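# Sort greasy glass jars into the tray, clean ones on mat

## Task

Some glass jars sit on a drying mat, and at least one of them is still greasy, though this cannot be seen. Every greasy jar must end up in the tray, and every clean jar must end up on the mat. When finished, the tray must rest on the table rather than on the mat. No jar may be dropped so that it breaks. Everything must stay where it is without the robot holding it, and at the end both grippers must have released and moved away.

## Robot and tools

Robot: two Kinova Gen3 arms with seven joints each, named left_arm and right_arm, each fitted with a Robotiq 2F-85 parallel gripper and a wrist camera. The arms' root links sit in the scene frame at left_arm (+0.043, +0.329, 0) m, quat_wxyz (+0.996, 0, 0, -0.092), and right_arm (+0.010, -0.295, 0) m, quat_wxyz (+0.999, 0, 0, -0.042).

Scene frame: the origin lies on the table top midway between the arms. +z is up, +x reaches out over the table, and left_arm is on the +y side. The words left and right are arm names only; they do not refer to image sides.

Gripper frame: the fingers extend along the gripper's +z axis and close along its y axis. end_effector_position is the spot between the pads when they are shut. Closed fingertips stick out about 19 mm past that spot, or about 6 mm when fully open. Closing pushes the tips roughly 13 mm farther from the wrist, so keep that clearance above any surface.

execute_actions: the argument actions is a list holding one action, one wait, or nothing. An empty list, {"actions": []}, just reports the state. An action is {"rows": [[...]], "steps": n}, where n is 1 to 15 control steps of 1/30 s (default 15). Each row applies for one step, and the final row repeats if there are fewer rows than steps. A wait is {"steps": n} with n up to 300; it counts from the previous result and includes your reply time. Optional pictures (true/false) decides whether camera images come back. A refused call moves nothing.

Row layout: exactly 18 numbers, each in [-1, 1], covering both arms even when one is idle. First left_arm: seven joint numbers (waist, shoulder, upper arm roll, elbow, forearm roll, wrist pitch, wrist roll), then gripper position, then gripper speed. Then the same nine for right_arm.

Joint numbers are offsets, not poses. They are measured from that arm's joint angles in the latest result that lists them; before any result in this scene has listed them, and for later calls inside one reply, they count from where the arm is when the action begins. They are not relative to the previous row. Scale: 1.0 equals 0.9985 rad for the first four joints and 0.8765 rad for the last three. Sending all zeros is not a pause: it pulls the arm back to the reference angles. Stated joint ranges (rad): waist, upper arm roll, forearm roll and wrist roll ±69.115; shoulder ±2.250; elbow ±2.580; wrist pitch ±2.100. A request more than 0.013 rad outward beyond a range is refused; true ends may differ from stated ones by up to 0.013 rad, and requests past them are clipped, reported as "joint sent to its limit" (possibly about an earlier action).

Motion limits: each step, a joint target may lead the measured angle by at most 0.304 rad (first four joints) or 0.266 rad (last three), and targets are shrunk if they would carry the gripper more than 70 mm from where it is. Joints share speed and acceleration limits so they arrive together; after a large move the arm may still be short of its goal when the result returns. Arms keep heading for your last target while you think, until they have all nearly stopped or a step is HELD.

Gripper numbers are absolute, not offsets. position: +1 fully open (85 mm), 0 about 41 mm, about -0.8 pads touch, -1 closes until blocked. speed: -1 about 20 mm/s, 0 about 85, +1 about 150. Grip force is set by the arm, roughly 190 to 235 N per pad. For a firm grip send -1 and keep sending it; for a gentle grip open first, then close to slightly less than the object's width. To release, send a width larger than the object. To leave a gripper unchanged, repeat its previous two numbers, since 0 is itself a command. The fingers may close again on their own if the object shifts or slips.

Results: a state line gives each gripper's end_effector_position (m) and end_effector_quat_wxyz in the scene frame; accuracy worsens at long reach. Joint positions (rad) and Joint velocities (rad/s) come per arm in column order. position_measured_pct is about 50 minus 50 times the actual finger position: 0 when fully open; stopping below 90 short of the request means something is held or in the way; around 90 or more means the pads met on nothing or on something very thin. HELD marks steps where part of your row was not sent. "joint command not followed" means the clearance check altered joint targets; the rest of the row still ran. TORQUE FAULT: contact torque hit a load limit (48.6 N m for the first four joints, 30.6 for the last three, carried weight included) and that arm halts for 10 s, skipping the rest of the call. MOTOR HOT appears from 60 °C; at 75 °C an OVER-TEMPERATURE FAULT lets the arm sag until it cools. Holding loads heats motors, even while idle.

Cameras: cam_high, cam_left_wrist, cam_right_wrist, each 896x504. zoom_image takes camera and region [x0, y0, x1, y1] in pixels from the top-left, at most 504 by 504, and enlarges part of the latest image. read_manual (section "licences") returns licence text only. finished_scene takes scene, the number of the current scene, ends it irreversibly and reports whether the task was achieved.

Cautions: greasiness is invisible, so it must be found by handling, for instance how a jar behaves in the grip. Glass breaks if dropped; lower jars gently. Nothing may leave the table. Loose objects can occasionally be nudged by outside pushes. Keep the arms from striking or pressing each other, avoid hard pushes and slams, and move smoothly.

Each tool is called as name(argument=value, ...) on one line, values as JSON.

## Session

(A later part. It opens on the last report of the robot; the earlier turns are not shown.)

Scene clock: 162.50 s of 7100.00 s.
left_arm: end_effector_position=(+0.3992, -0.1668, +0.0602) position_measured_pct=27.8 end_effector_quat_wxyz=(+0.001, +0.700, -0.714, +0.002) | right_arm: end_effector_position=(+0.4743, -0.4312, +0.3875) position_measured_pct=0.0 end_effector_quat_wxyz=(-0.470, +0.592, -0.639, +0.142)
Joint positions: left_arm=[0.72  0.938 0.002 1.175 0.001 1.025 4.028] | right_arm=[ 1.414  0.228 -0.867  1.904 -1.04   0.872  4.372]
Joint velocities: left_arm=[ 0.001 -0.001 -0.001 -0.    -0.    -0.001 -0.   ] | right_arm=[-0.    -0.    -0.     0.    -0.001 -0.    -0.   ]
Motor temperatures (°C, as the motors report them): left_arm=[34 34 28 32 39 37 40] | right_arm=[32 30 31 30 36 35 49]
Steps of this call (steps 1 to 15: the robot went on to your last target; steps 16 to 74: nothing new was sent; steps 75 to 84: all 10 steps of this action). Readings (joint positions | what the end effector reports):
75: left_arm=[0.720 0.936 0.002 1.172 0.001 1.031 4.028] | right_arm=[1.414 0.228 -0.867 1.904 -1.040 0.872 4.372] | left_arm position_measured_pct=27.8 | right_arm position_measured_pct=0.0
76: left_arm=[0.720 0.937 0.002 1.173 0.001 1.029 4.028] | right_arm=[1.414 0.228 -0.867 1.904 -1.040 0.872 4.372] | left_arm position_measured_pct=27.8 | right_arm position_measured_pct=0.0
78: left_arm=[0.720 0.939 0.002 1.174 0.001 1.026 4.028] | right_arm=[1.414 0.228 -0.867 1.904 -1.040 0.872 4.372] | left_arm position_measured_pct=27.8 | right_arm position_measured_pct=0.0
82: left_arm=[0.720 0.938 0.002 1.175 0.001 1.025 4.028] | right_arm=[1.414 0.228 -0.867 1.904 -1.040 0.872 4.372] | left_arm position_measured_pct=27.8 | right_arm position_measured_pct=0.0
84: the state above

execute_actions(actions=[{"rows":[[0,0,0,0,0,0,0,1,0,0,0,0,0,0,0,0,1,0],[0,0,0,0,0,0,0,1,0,0,0,0,0,0,0,0,1,0],[0,0,0,0,0,0,0,1,0,0,0,0,0,0,0,0,1,0],[0,0,0,0,0,0,0,1,0,0,0,0,0,0,0,0,1,0],[0,-0.066,0,-0.053,0,0.135,0,1,0,0,0,0,0,0,0,0,1,0]],"steps":15}], pictures=false)

execute_actions(actions=[{"rows":[[-0.088,-0.448,0,0.832,0,-0.431,-0.082,1,0,0,0,0,0,0,0,0,1,0]],"steps":15}], pictures=false)

execute_actions(actions=[{"steps":20}])

Scene clock: 168.60 s of 7100.00 s.
left_arm: end_effector_position=(+0.3994, -0.1671, +0.1146) position_measured_pct=0.4 end_effector_quat_wxyz=(+0.001, +0.700, -0.714, +0.002) | right_arm: end_effector_position=(+0.4743, -0.4312, +0.3875) position_measured_pct=0.0 end_effector_quat_wxyz=(-0.470, +0.592, -0.639, +0.142)
Joint positions: left_arm=[0.72  0.873 0.002 1.121 0.001 1.143 4.028] | right_arm=[ 1.414  0.228 -0.867  1.904 -1.04   0.872  4.372]
Joint velocities: left_arm=[-0.001 -0.005 -0.001  0.004 -0.     0.004 -0.   ] | right_arm=[ 0.    -0.001  0.     0.    -0.    -0.002  0.002]
Motor temperatures (°C, as the motors report them): left_arm=[34 34 28 32 39 37 40] | right_arm=[32 30 31 30 36 35 49]
Steps of this call (steps 1 to 15: the robot went on to your last target; steps 16 to 90: nothing new was sent; then 2.60 s passed at rest; steps 91 to 105: all 15 steps of this action). Readings (joint positions | what the end effector reports):
91: left_arm=[0.720 0.938 0.002 1.175 0.001 1.025 4.028] | right_arm=[1.414 0.228 -0.867 1.904 -1.040 0.872 4.372] | left_arm position_measured_pct=27.8 | right_arm position_measured_pct=0.0
92: left_arm=[0.720 0.937 0.002 1.175 0.001 1.025 4.028] | right_arm=[1.414 0.228 -0.867 1.904 -1.040 0.872 4.372] | left_arm position_measured_pct=27.4 | right_arm position_measured_pct=0.0
94: left_arm=[0.720 0.938 0.002 1.174 0.001 1.025 4.028] | right_arm=[1.414 0.228 -0.867 1.904 -1.040 0.872 4.372] | left_arm position_measured_pct=23.0 | right_arm position_measured_pct=0.0
98: left_arm=[0.720 0.904 0.002 1.151 0.001 1.083 4.028] | right_arm=[1.414 0.228 -0.867 1.904 -1.040 0.872 4.372] | left_arm position_measured_pct=11.5 | right_arm position_measured_pct=0.0
105: the state above

Scene clock: 169.10 s of 7100.00 s.
left_arm: end_effector_position=(+0.3985, -0.0977, +0.2004) position_measured_pct=0.0 end_effector_quat_wxyz=(+0.006, +0.700, -0.704, +0.122) | right_arm: end_effector_position=(+0.4743, -0.4312, +0.3875) position_measured_pct=0.0 end_effector_quat_wxyz=(-0.470, +0.592, -0.639, +0.142)
Joint positions: left_arm=[0.645 0.505 0.001 1.566 0.001 0.826 3.966] | right_arm=[ 1.414  0.228 -0.867  1.904 -1.04   0.872  4.372]
Joint velocities: left_arm=[-0.069 -0.419  0.001  1.124  0.001 -0.374 -0.06 ] | right_arm=[ 0.    -0.     0.     0.     0.    -0.001 -0.001]
Motor temperatures (°C, as the motors report them): left_arm=[34 34 28 32 39 37 40] | right_arm=[32 30 31 30 36 35 49]
Steps of this call (steps 1 to 15: all 15 steps of this action). Readings (joint positions | what the end effector reports):
1: left_arm=[0.719 0.871 0.002 1.123 0.001 1.142 4.027] | right_arm=[1.414 0.228 -0.867 1.904 -1.040 0.872 4.372] | left_arm position_measured_pct=0.0 | right_arm position_measured_pct=0.0
2: left_arm=[0.718 0.865 0.002 1.129 0.001 1.136 4.026] | right_arm=[1.414 0.228 -0.867 1.904 -1.040 0.872 4.372] | left_arm position_measured_pct=0.0 | right_arm position_measured_pct=0.0
4: left_arm=[0.709 0.835 0.003 1.157 0.001 1.112 4.020] | right_arm=[1.414 0.228 -0.867 1.904 -1.040 0.872 4.372] | left_arm position_measured_pct=0.0 | right_arm position_measured_pct=0.0
8: left_arm=[0.678 0.711 0.002 1.277 0.001 1.005 3.995] | right_arm=[1.414 0.228 -0.867 1.904 -1.040 0.872 4.372] | left_arm position_measured_pct=0.0 | right_arm position_measured_pct=0.0
15: the state above

Scene clock: 169.77 s of 7100.00 s.
left_arm: end_effector_position=(+0.2914, +0.0264, +0.1294) position_measured_pct=0.0 end_effector_quat_wxyz=(+0.001, +0.706, -0.709, -0.001) | right_arm: end_effector_position=(+0.4743, -0.4312, +0.3875) position_measured_pct=0.0 end_effector_quat_wxyz=(-0.470, +0.592, -0.639, +0.142)
Joint positions: left_arm=[0.632 0.426 0.002 1.952 0.001 0.765 3.956] | right_arm=[ 1.414  0.228 -0.867  1.904 -1.04   0.872  4.372]
Joint velocities: left_arm=[-0.002 -0.006  0.     0.001  0.    -0.    -0.   ] | right_arm=[-0.     0.     0.    -0.     0.001  0.    -0.001]
Motor temperatures (°C, as the motors report them): left_arm=[34 34 28 32 39 37 40] | right_arm=[32 30 31 30 36 35 49]
Steps of this call (steps 1 to 20: the robot went on to your last target). Readings (joint positions | what the end effector reports):
1: left_arm=[0.643 0.493 0.001 1.602 0.001 0.815 3.964] | right_arm=[1.414 0.228 -0.867 1.904 -1.040 0.872 4.372] | left_arm position_measured_pct=0.0 | right_arm position_measured_pct=0.0
2: left_arm=[0.641 0.483 0.001 1.637 0.001 0.807 3.962] | right_arm=[1.414 0.228 -0.867 1.904 -1.040 0.872 4.372] | left_arm position_measured_pct=0.0 | right_arm position_measured_pct=0.0
4: left_arm=[0.639 0.469 0.001 1.702 0.001 0.795 3.961] | right_arm=[1.414 0.228 -0.867 1.904 -1.040 0.872 4.372] | left_arm position_measured_pct=0.0 | right_arm position_measured_pct=0.0
8: left_arm=[0.635 0.448 0.002 1.827 0.001 0.780 3.958] | right_arm=[1.414 0.228 -0.867 1.904 -1.040 0.872 4.372] | left_arm position_measured_pct=0.0 | right_arm position_measured_pct=0.0
20: the state above

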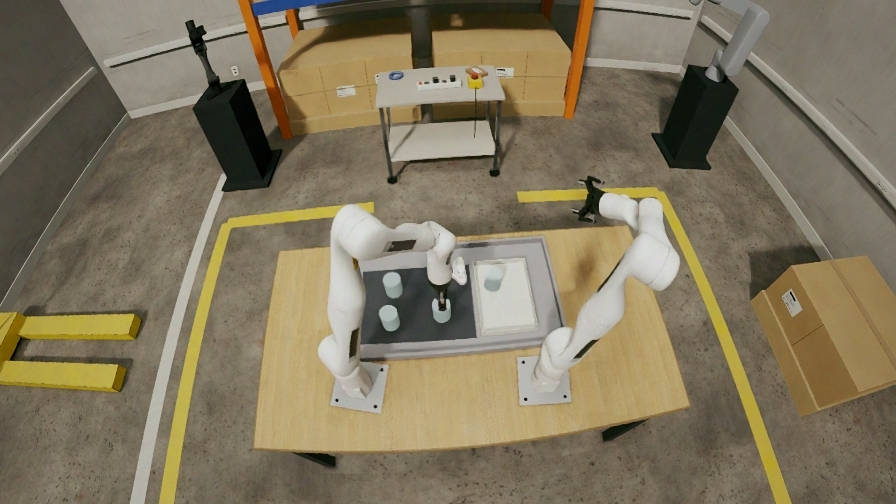

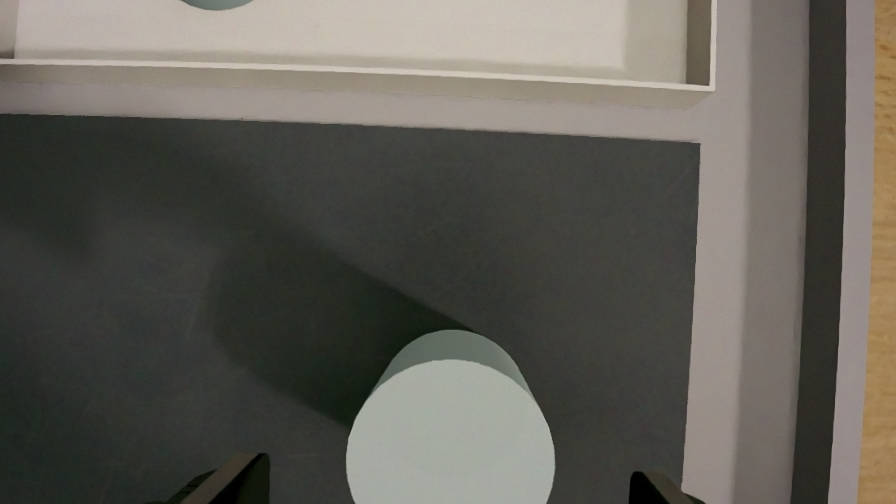

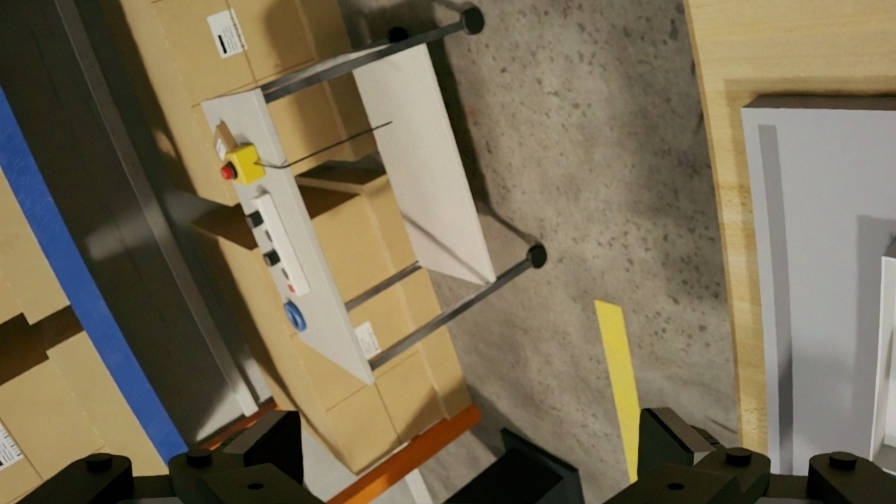

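execute_actions(actions=[{"rows":[[-0.002,0.093,0,0.053,0,-0.167,0,1,0,0,0,0,0,0,0,0,1,0]],"steps":14}])

execute_actions(actions=[{"rows":[[-0.017,0.009,0,-0.019,0,0.011,0,1,0,0,0,0,0,0,0,0,1,0],[-0.017,0.009,0,-0.019,0,0.011,0,1,0,0,0,0,0,0,0,0,1,0],[-0.017,0.009,0,-0.019,0,0.011,0,1,0,0,0,0,0,0,0,0,1,0],[-0.02,0.01,0,-0.022,0,0.013,0,1,0,0,0,0,0,0,0,0,1,0],[-0.0225,0.011,0,-0.0245,0,0.015,0,1,0,0,0,0,0,0,0,0,1,0],[-0.025,0.0125,0,-0.027,0,0.0165,0,1,0,0,0,0,0,0,0,0,1,0],[-0.0275,0.014,0,-0.03,0,0.018,0,1,0,0,0,0,0,0,0,0,1,0],[-0.03,0.015,0,-0.033,0,0.02,0,1,0,0,0,0,0,0,0,0,1,0],[-0.033,0.0165,0,-0.0355,0,0.0215,0,1,0,0,0,0,0,0,0,0,1,0],[-0.0355,0.018,0,-0.038,0,0.023,0,1,0,0,0,0,0,0,0,0,1,0],[-0.038,0.019,0,-0.041,0,0.025,0,1,0,0,0,0,0,0,0,0,1,0]],"steps":15}])

Scene clock: 175.00 s of 7100.00 s.
left_arm: end_effector_position=(+0.2919, +0.0270, +0.0830) position_measured_pct=0.0 end_effector_quat_wxyz=(+0.001, +0.706, -0.708, -0.000) | right_arm: end_effector_position=(+0.4743, -0.4312, +0.3875) position_measured_pct=0.0 end_effector_quat_wxyz=(-0.470, +0.592, -0.639, +0.142)
Joint positions: left_arm=[0.63  0.518 0.002 2.005 0.001 0.619 3.956] | right_arm=[ 1.414  0.228 -0.867  1.904 -1.04   0.872  4.372]
Joint velocities: left_arm=[-0.001  0.013 -0.     0.001  0.    -0.001  0.   ] | right_arm=[-0.    -0.     0.     0.     0.001 -0.     0.001]
Motor temperatures (°C, as the motors report them): left_arm=[34 34 28 32 39 37 40] | right_arm=[32 30 31 30 36 35 49]
Steps of this call (steps 1 to 15: the robot went on to your last target; steps 16 to 90: nothing new was sent; then 1.77 s passed at rest; steps 91 to 104: all 14 steps of this action). Readings (joint positions | what the end effector reports):
91: left_arm=[0.632 0.427 0.002 1.953 0.001 0.764 3.956] | right_arm=[1.414 0.228 -0.867 1.904 -1.040 0.872 4.372] | left_arm position_measured_pct=0.0 | right_arm position_measured_pct=0.0
92: left_arm=[0.632 0.434 0.002 1.955 0.001 0.756 3.956] | right_arm=[1.414 0.228 -0.867 1.904 -1.040 0.872 4.372] | left_arm position_measured_pct=0.0 | right_arm position_measured_pct=0.0
94: left_arm=[0.631 0.464 0.002 1.970 0.001 0.714 3.956] | right_arm=[1.414 0.228 -0.867 1.904 -1.040 0.872 4.372] | left_arm position_measured_pct=0.0 | right_arm position_measured_pct=0.0
98: left_arm=[0.630 0.514 0.002 2.004 0.001 0.624 3.956] | right_arm=[1.414 0.228 -0.867 1.904 -1.040 0.872 4.372] | left_arm position_measured_pct=0.0 | right_arm position_measured_pct=0.0
104: the state above

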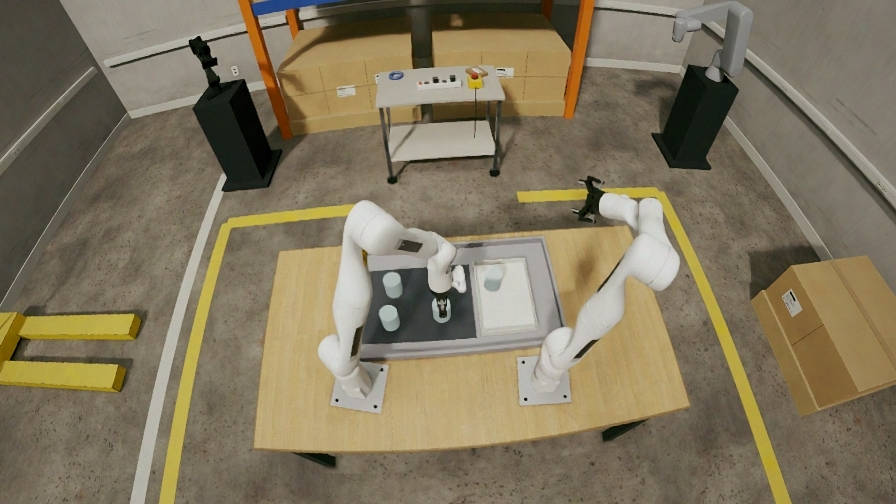

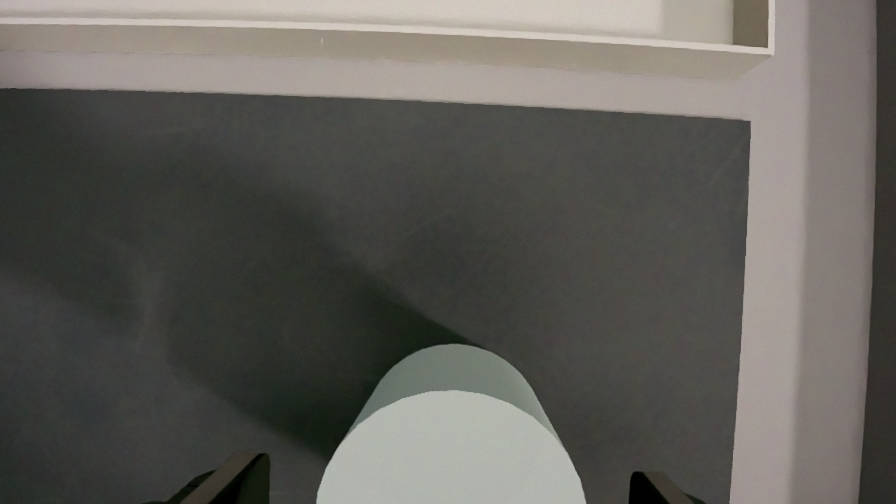

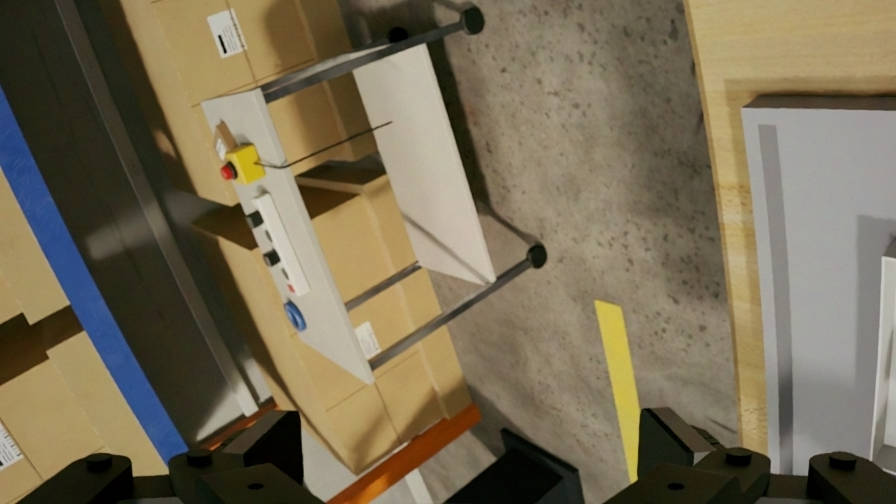

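Scene clock: 175.50 s of 7100.00 s.
left_arm: end_effector_position=(+0.3111, +0.0275, +0.0833) position_measured_pct=0.0 end_effector_quat_wxyz=(+0.001, +0.719, -0.695, -0.000) | right_arm: end_effector_position=(+0.4743, -0.4312, +0.3875) position_measured_pct=0.0 end_effector_quat_wxyz=(-0.470, +0.592, -0.639, +0.142)
Joint positions: left_arm=[0.593 0.536 0.002 1.965 0.001 0.641 3.956] | right_arm=[ 1.414  0.228 -0.867  1.904 -1.04   0.872  4.372]
Joint velocities: left_arm=[-0.004  0.003  0.005 -0.002  0.002  0.003 -0.003] | right_arm=[ 0.     0.    -0.     0.    -0.001 -0.001 -0.   ]
Motor temperatures (°C, as the motors report them): left_arm=[34 34 28 32 39 37 40] | right_arm=[32 30 31 30 36 35 49]
Steps of this call (steps 1 to 15: all 15 steps of this action). Readings (joint positions | what the end effector reports):
1: left_arm=[0.629 0.519 0.002 2.004 0.001 0.620 3.956] | right_arm=[1.414 0.228 -0.867 1.904 -1.040 0.872 4.372] | left_arm position_measured_pct=0.0 | right_arm position_measured_pct=0.0
2: left_arm=[0.623 0.522 0.003 1.999 0.001 0.623 3.956] | right_arm=[1.414 0.228 -0.867 1.904 -1.040 0.872 4.372] | left_arm position_measured_pct=0.0 | right_arm position_measured_pct=0.0
4: left_arm=[0.613 0.526 0.001 1.987 0.001 0.628 3.956] | right_arm=[1.414 0.228 -0.867 1.904 -1.040 0.872 4.372] | left_arm position_measured_pct=0.0 | right_arm position_measured_pct=0.0
8: left_arm=[0.604 0.531 0.002 1.977 0.001 0.635 3.956] | right_arm=[1.414 0.228 -0.867 1.904 -1.040 0.872 4.372] | left_arm position_measured_pct=0.0 | right_arm position_measured_pct=0.0
15: the state above

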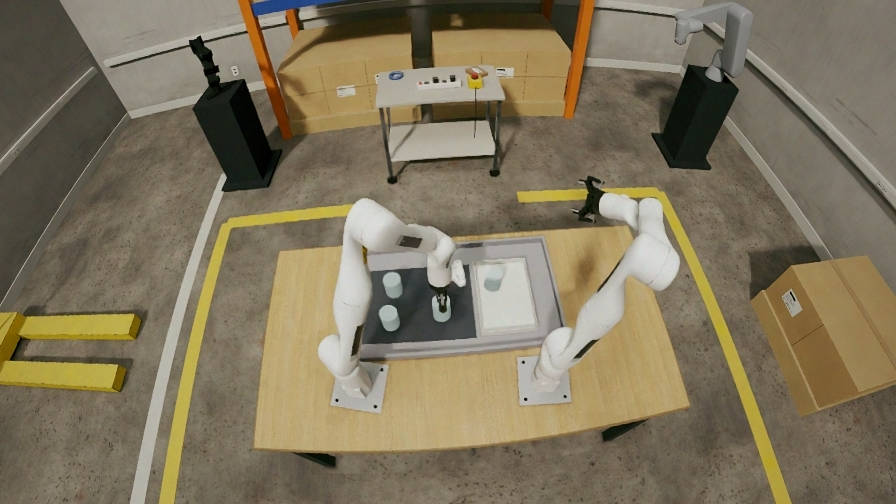

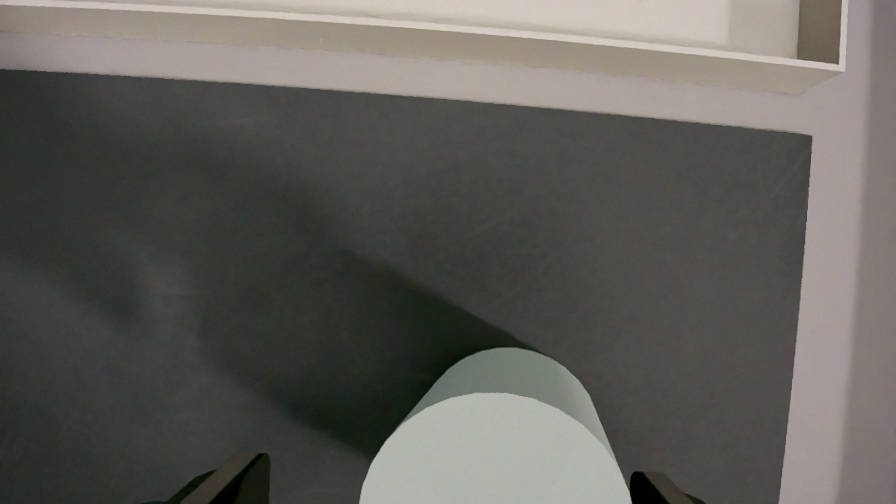

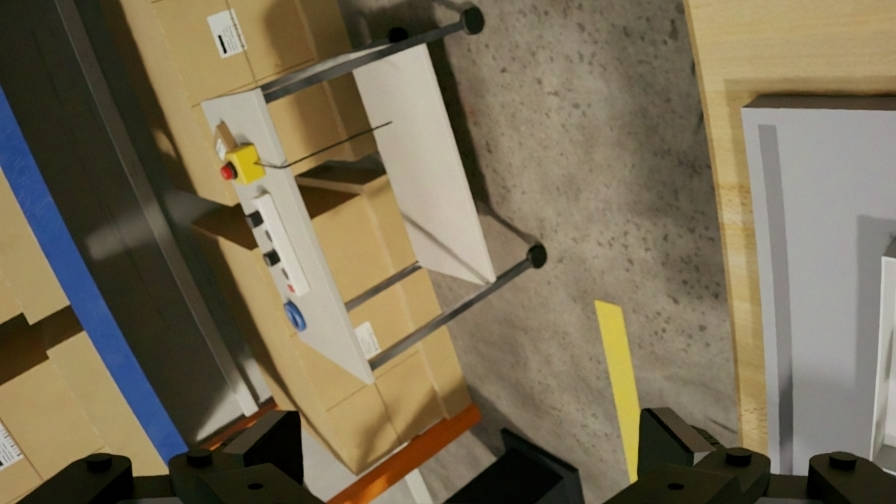

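Tips: clean. Back off and clear.

execute_actions(actions=[{"rows":[[0.003,-0.002,0,0.003,0,-0.002,0,1,0,0,0,0,0,0,0,0,1,0],[0.006,-0.003,0,0.007,0,-0.004,0,1,0,0,0,0,0,0,0,0,1,0],[0.009,-0.005,0,0.01,0,-0.006,0,1,0,0,0,0,0,0,0,0,1,0],[0.012,-0.006,0,0.013,0,-0.008,0,1,0,0,0,0,0,0,0,0,1,0],[0.015,-0.008,0,0.016,0,-0.01,0,1,0,0,0,0,0,0,0,0,1,0],[0.018,-0.009,0,0.02,0,-0.012,0,1,0,0,0,0,0,0,0,0,1,0],[0.022,-0.011,0,0.024,0,-0.014,0,1,0,0,0,0,0,0,0,0,1,0],[0.028,-0.014,0,0.03,0,-0.018,0,1,0,0,0,0,0,0,0,0,1,0],[0.028,-0.014,0,0.03,0,-0.018,0,1,0,0,0,0,0,0,0,0,1,0],[0.028,-0.17,0,-0.07,0,0.275,0,1,0,0,0,0,0,0,0,0,1,0]],"steps":15}], pictures=false)

execute_actions(actions=[{"steps":12}])

finished_scene(scene=1)

Scene clock: 180.23 s of 7100.00 s.
left_arm: end_effector_position=(+0.2980, +0.0255, +0.1262) position_measured_pct=0.0 end_effector_quat_wxyz=(+0.001, +0.710, -0.705, +0.003) | right_arm: end_effector_position=(+0.4743, -0.4312, +0.3875) position_measured_pct=0.0 end_effector_quat_wxyz=(-0.470, +0.592, -0.639, +0.142)
Joint positions: left_arm=[0.621 0.437 0.002 1.948 0.001 0.752 3.956] | right_arm=[ 1.414  0.228 -0.867  1.904 -1.04   0.872  4.372]
Joint velocities: left_arm=[ 0.007 -0.661 -0.    -0.49   0.001  1.187 -0.   ] | right_arm=[ 0.     0.    -0.     0.     0.001 -0.001 -0.001]
Motor temperatures (°C, as the motors report them): left_arm=[34 34 28 32 39 37 40] | right_arm=[32 30 31 30 36 35 49]
Steps of this call (steps 1 to 15: the robot went on to your last target; steps 16 to 90: nothing new was sent; then 1.23 s passed at rest; steps 91 to 105: all 15 steps of this action). Readings (joint positions | what the end effector reports):
91: left_arm=[0.594 0.535 0.002 1.965 0.001 0.641 3.956] | right_arm=[1.414 0.228 -0.867 1.904 -1.040 0.872 4.372] | left_arm position_measured_pct=0.0 | right_arm position_measured_pct=0.0
92: left_arm=[0.597 0.534 0.002 1.968 0.001 0.640 3.956] | right_arm=[1.414 0.228 -0.867 1.904 -1.040 0.872 4.372] | left_arm position_measured_pct=0.0 | right_arm position_measured_pct=0.0
94: left_arm=[0.602 0.531 0.002 1.974 0.001 0.637 3.956] | right_arm=[1.414 0.228 -0.867 1.904 -1.040 0.872 4.372] | left_arm position_measured_pct=0.0 | right_arm position_measured_pct=0.0
98: left_arm=[0.615 0.525 0.002 1.987 0.001 0.630 3.956] | right_arm=[1.414 0.228 -0.867 1.904 -1.040 0.872 4.372] | left_arm position_measured_pct=0.0 | right_arm position_measured_pct=0.0
105: the state above

Scene clock: 180.63 s of 7100.00 s.
left_arm: end_effector_position=(+0.2955, +0.0276, +0.1658) position_measured_pct=0.0 end_effector_quat_wxyz=(+0.001, +0.709, -0.705, -0.001) | right_arm: end_effector_position=(+0.4743, -0.4312, +0.3875) position_measured_pct=0.0 end_effector_quat_wxyz=(-0.470, +0.592, -0.639, +0.142)
Joint positions: left_arm=[0.621 0.367 0.002 1.895 0.001 0.882 3.956] | right_arm=[ 1.414  0.228 -0.867  1.904 -1.04   0.872  4.372]
Joint velocities: left_arm=[-0.   -0.01  0.   -0.    0.    0.   -0.  ] | right_arm=[-0.    -0.     0.     0.     0.001 -0.     0.001]
Motor temperatures (°C, as the motors report them): left_arm=[34 34 28 32 39 37 40] | right_arm=[32 30 31 30 36 35 49]
Steps of this call (steps 1 to 12: the robot went on to your last target). Readings (joint positions | what the end effector reports):
1: left_arm=[0.621 0.415 0.002 1.931 0.001 0.792 3.956] | right_arm=[1.414 0.228 -0.867 1.904 -1.040 0.872 4.372] | left_arm position_measured_pct=0.0 | right_arm position_measured_pct=0.0
2: left_arm=[0.621 0.397 0.002 1.917 0.001 0.827 3.956] | right_arm=[1.414 0.228 -0.867 1.904 -1.040 0.872 4.372] | left_arm position_measured_pct=0.0 | right_arm position_measured_pct=0.0
4: left_arm=[0.621 0.376 0.002 1.899 0.001 0.871 3.956] | right_arm=[1.414 0.228 -0.867 1.904 -1.040 0.872 4.372] | left_arm position_measured_pct=0.0 | right_arm position_measured_pct=0.0
8: left_arm=[0.621 0.370 0.002 1.895 0.001 0.882 3.956] | right_arm=[1.414 0.228 -0.867 1.904 -1.040 0.872 4.372] | left_arm position_measured_pct=0.0 | right_arm position_measured_pct=0.0
12: the state above

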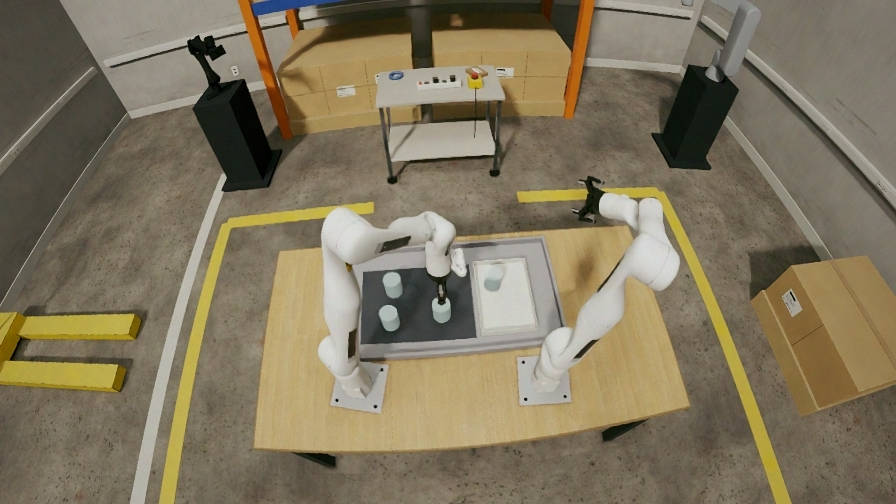

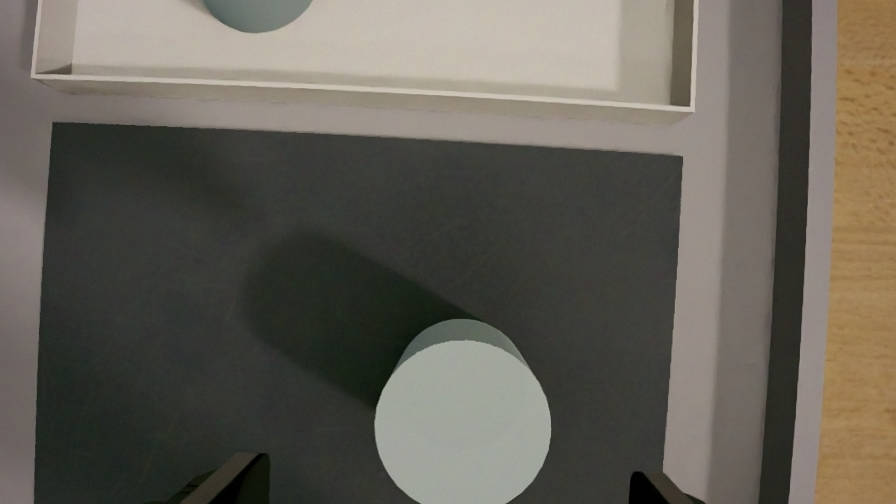

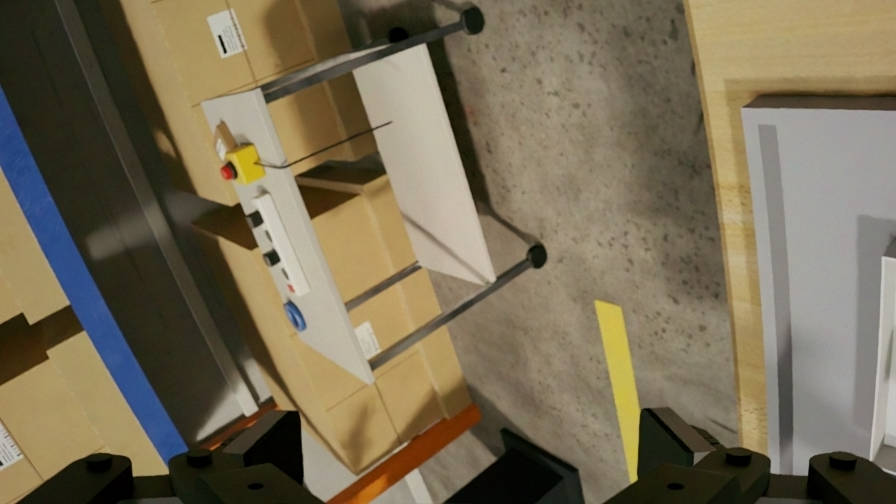

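The scene is finished: the task was done.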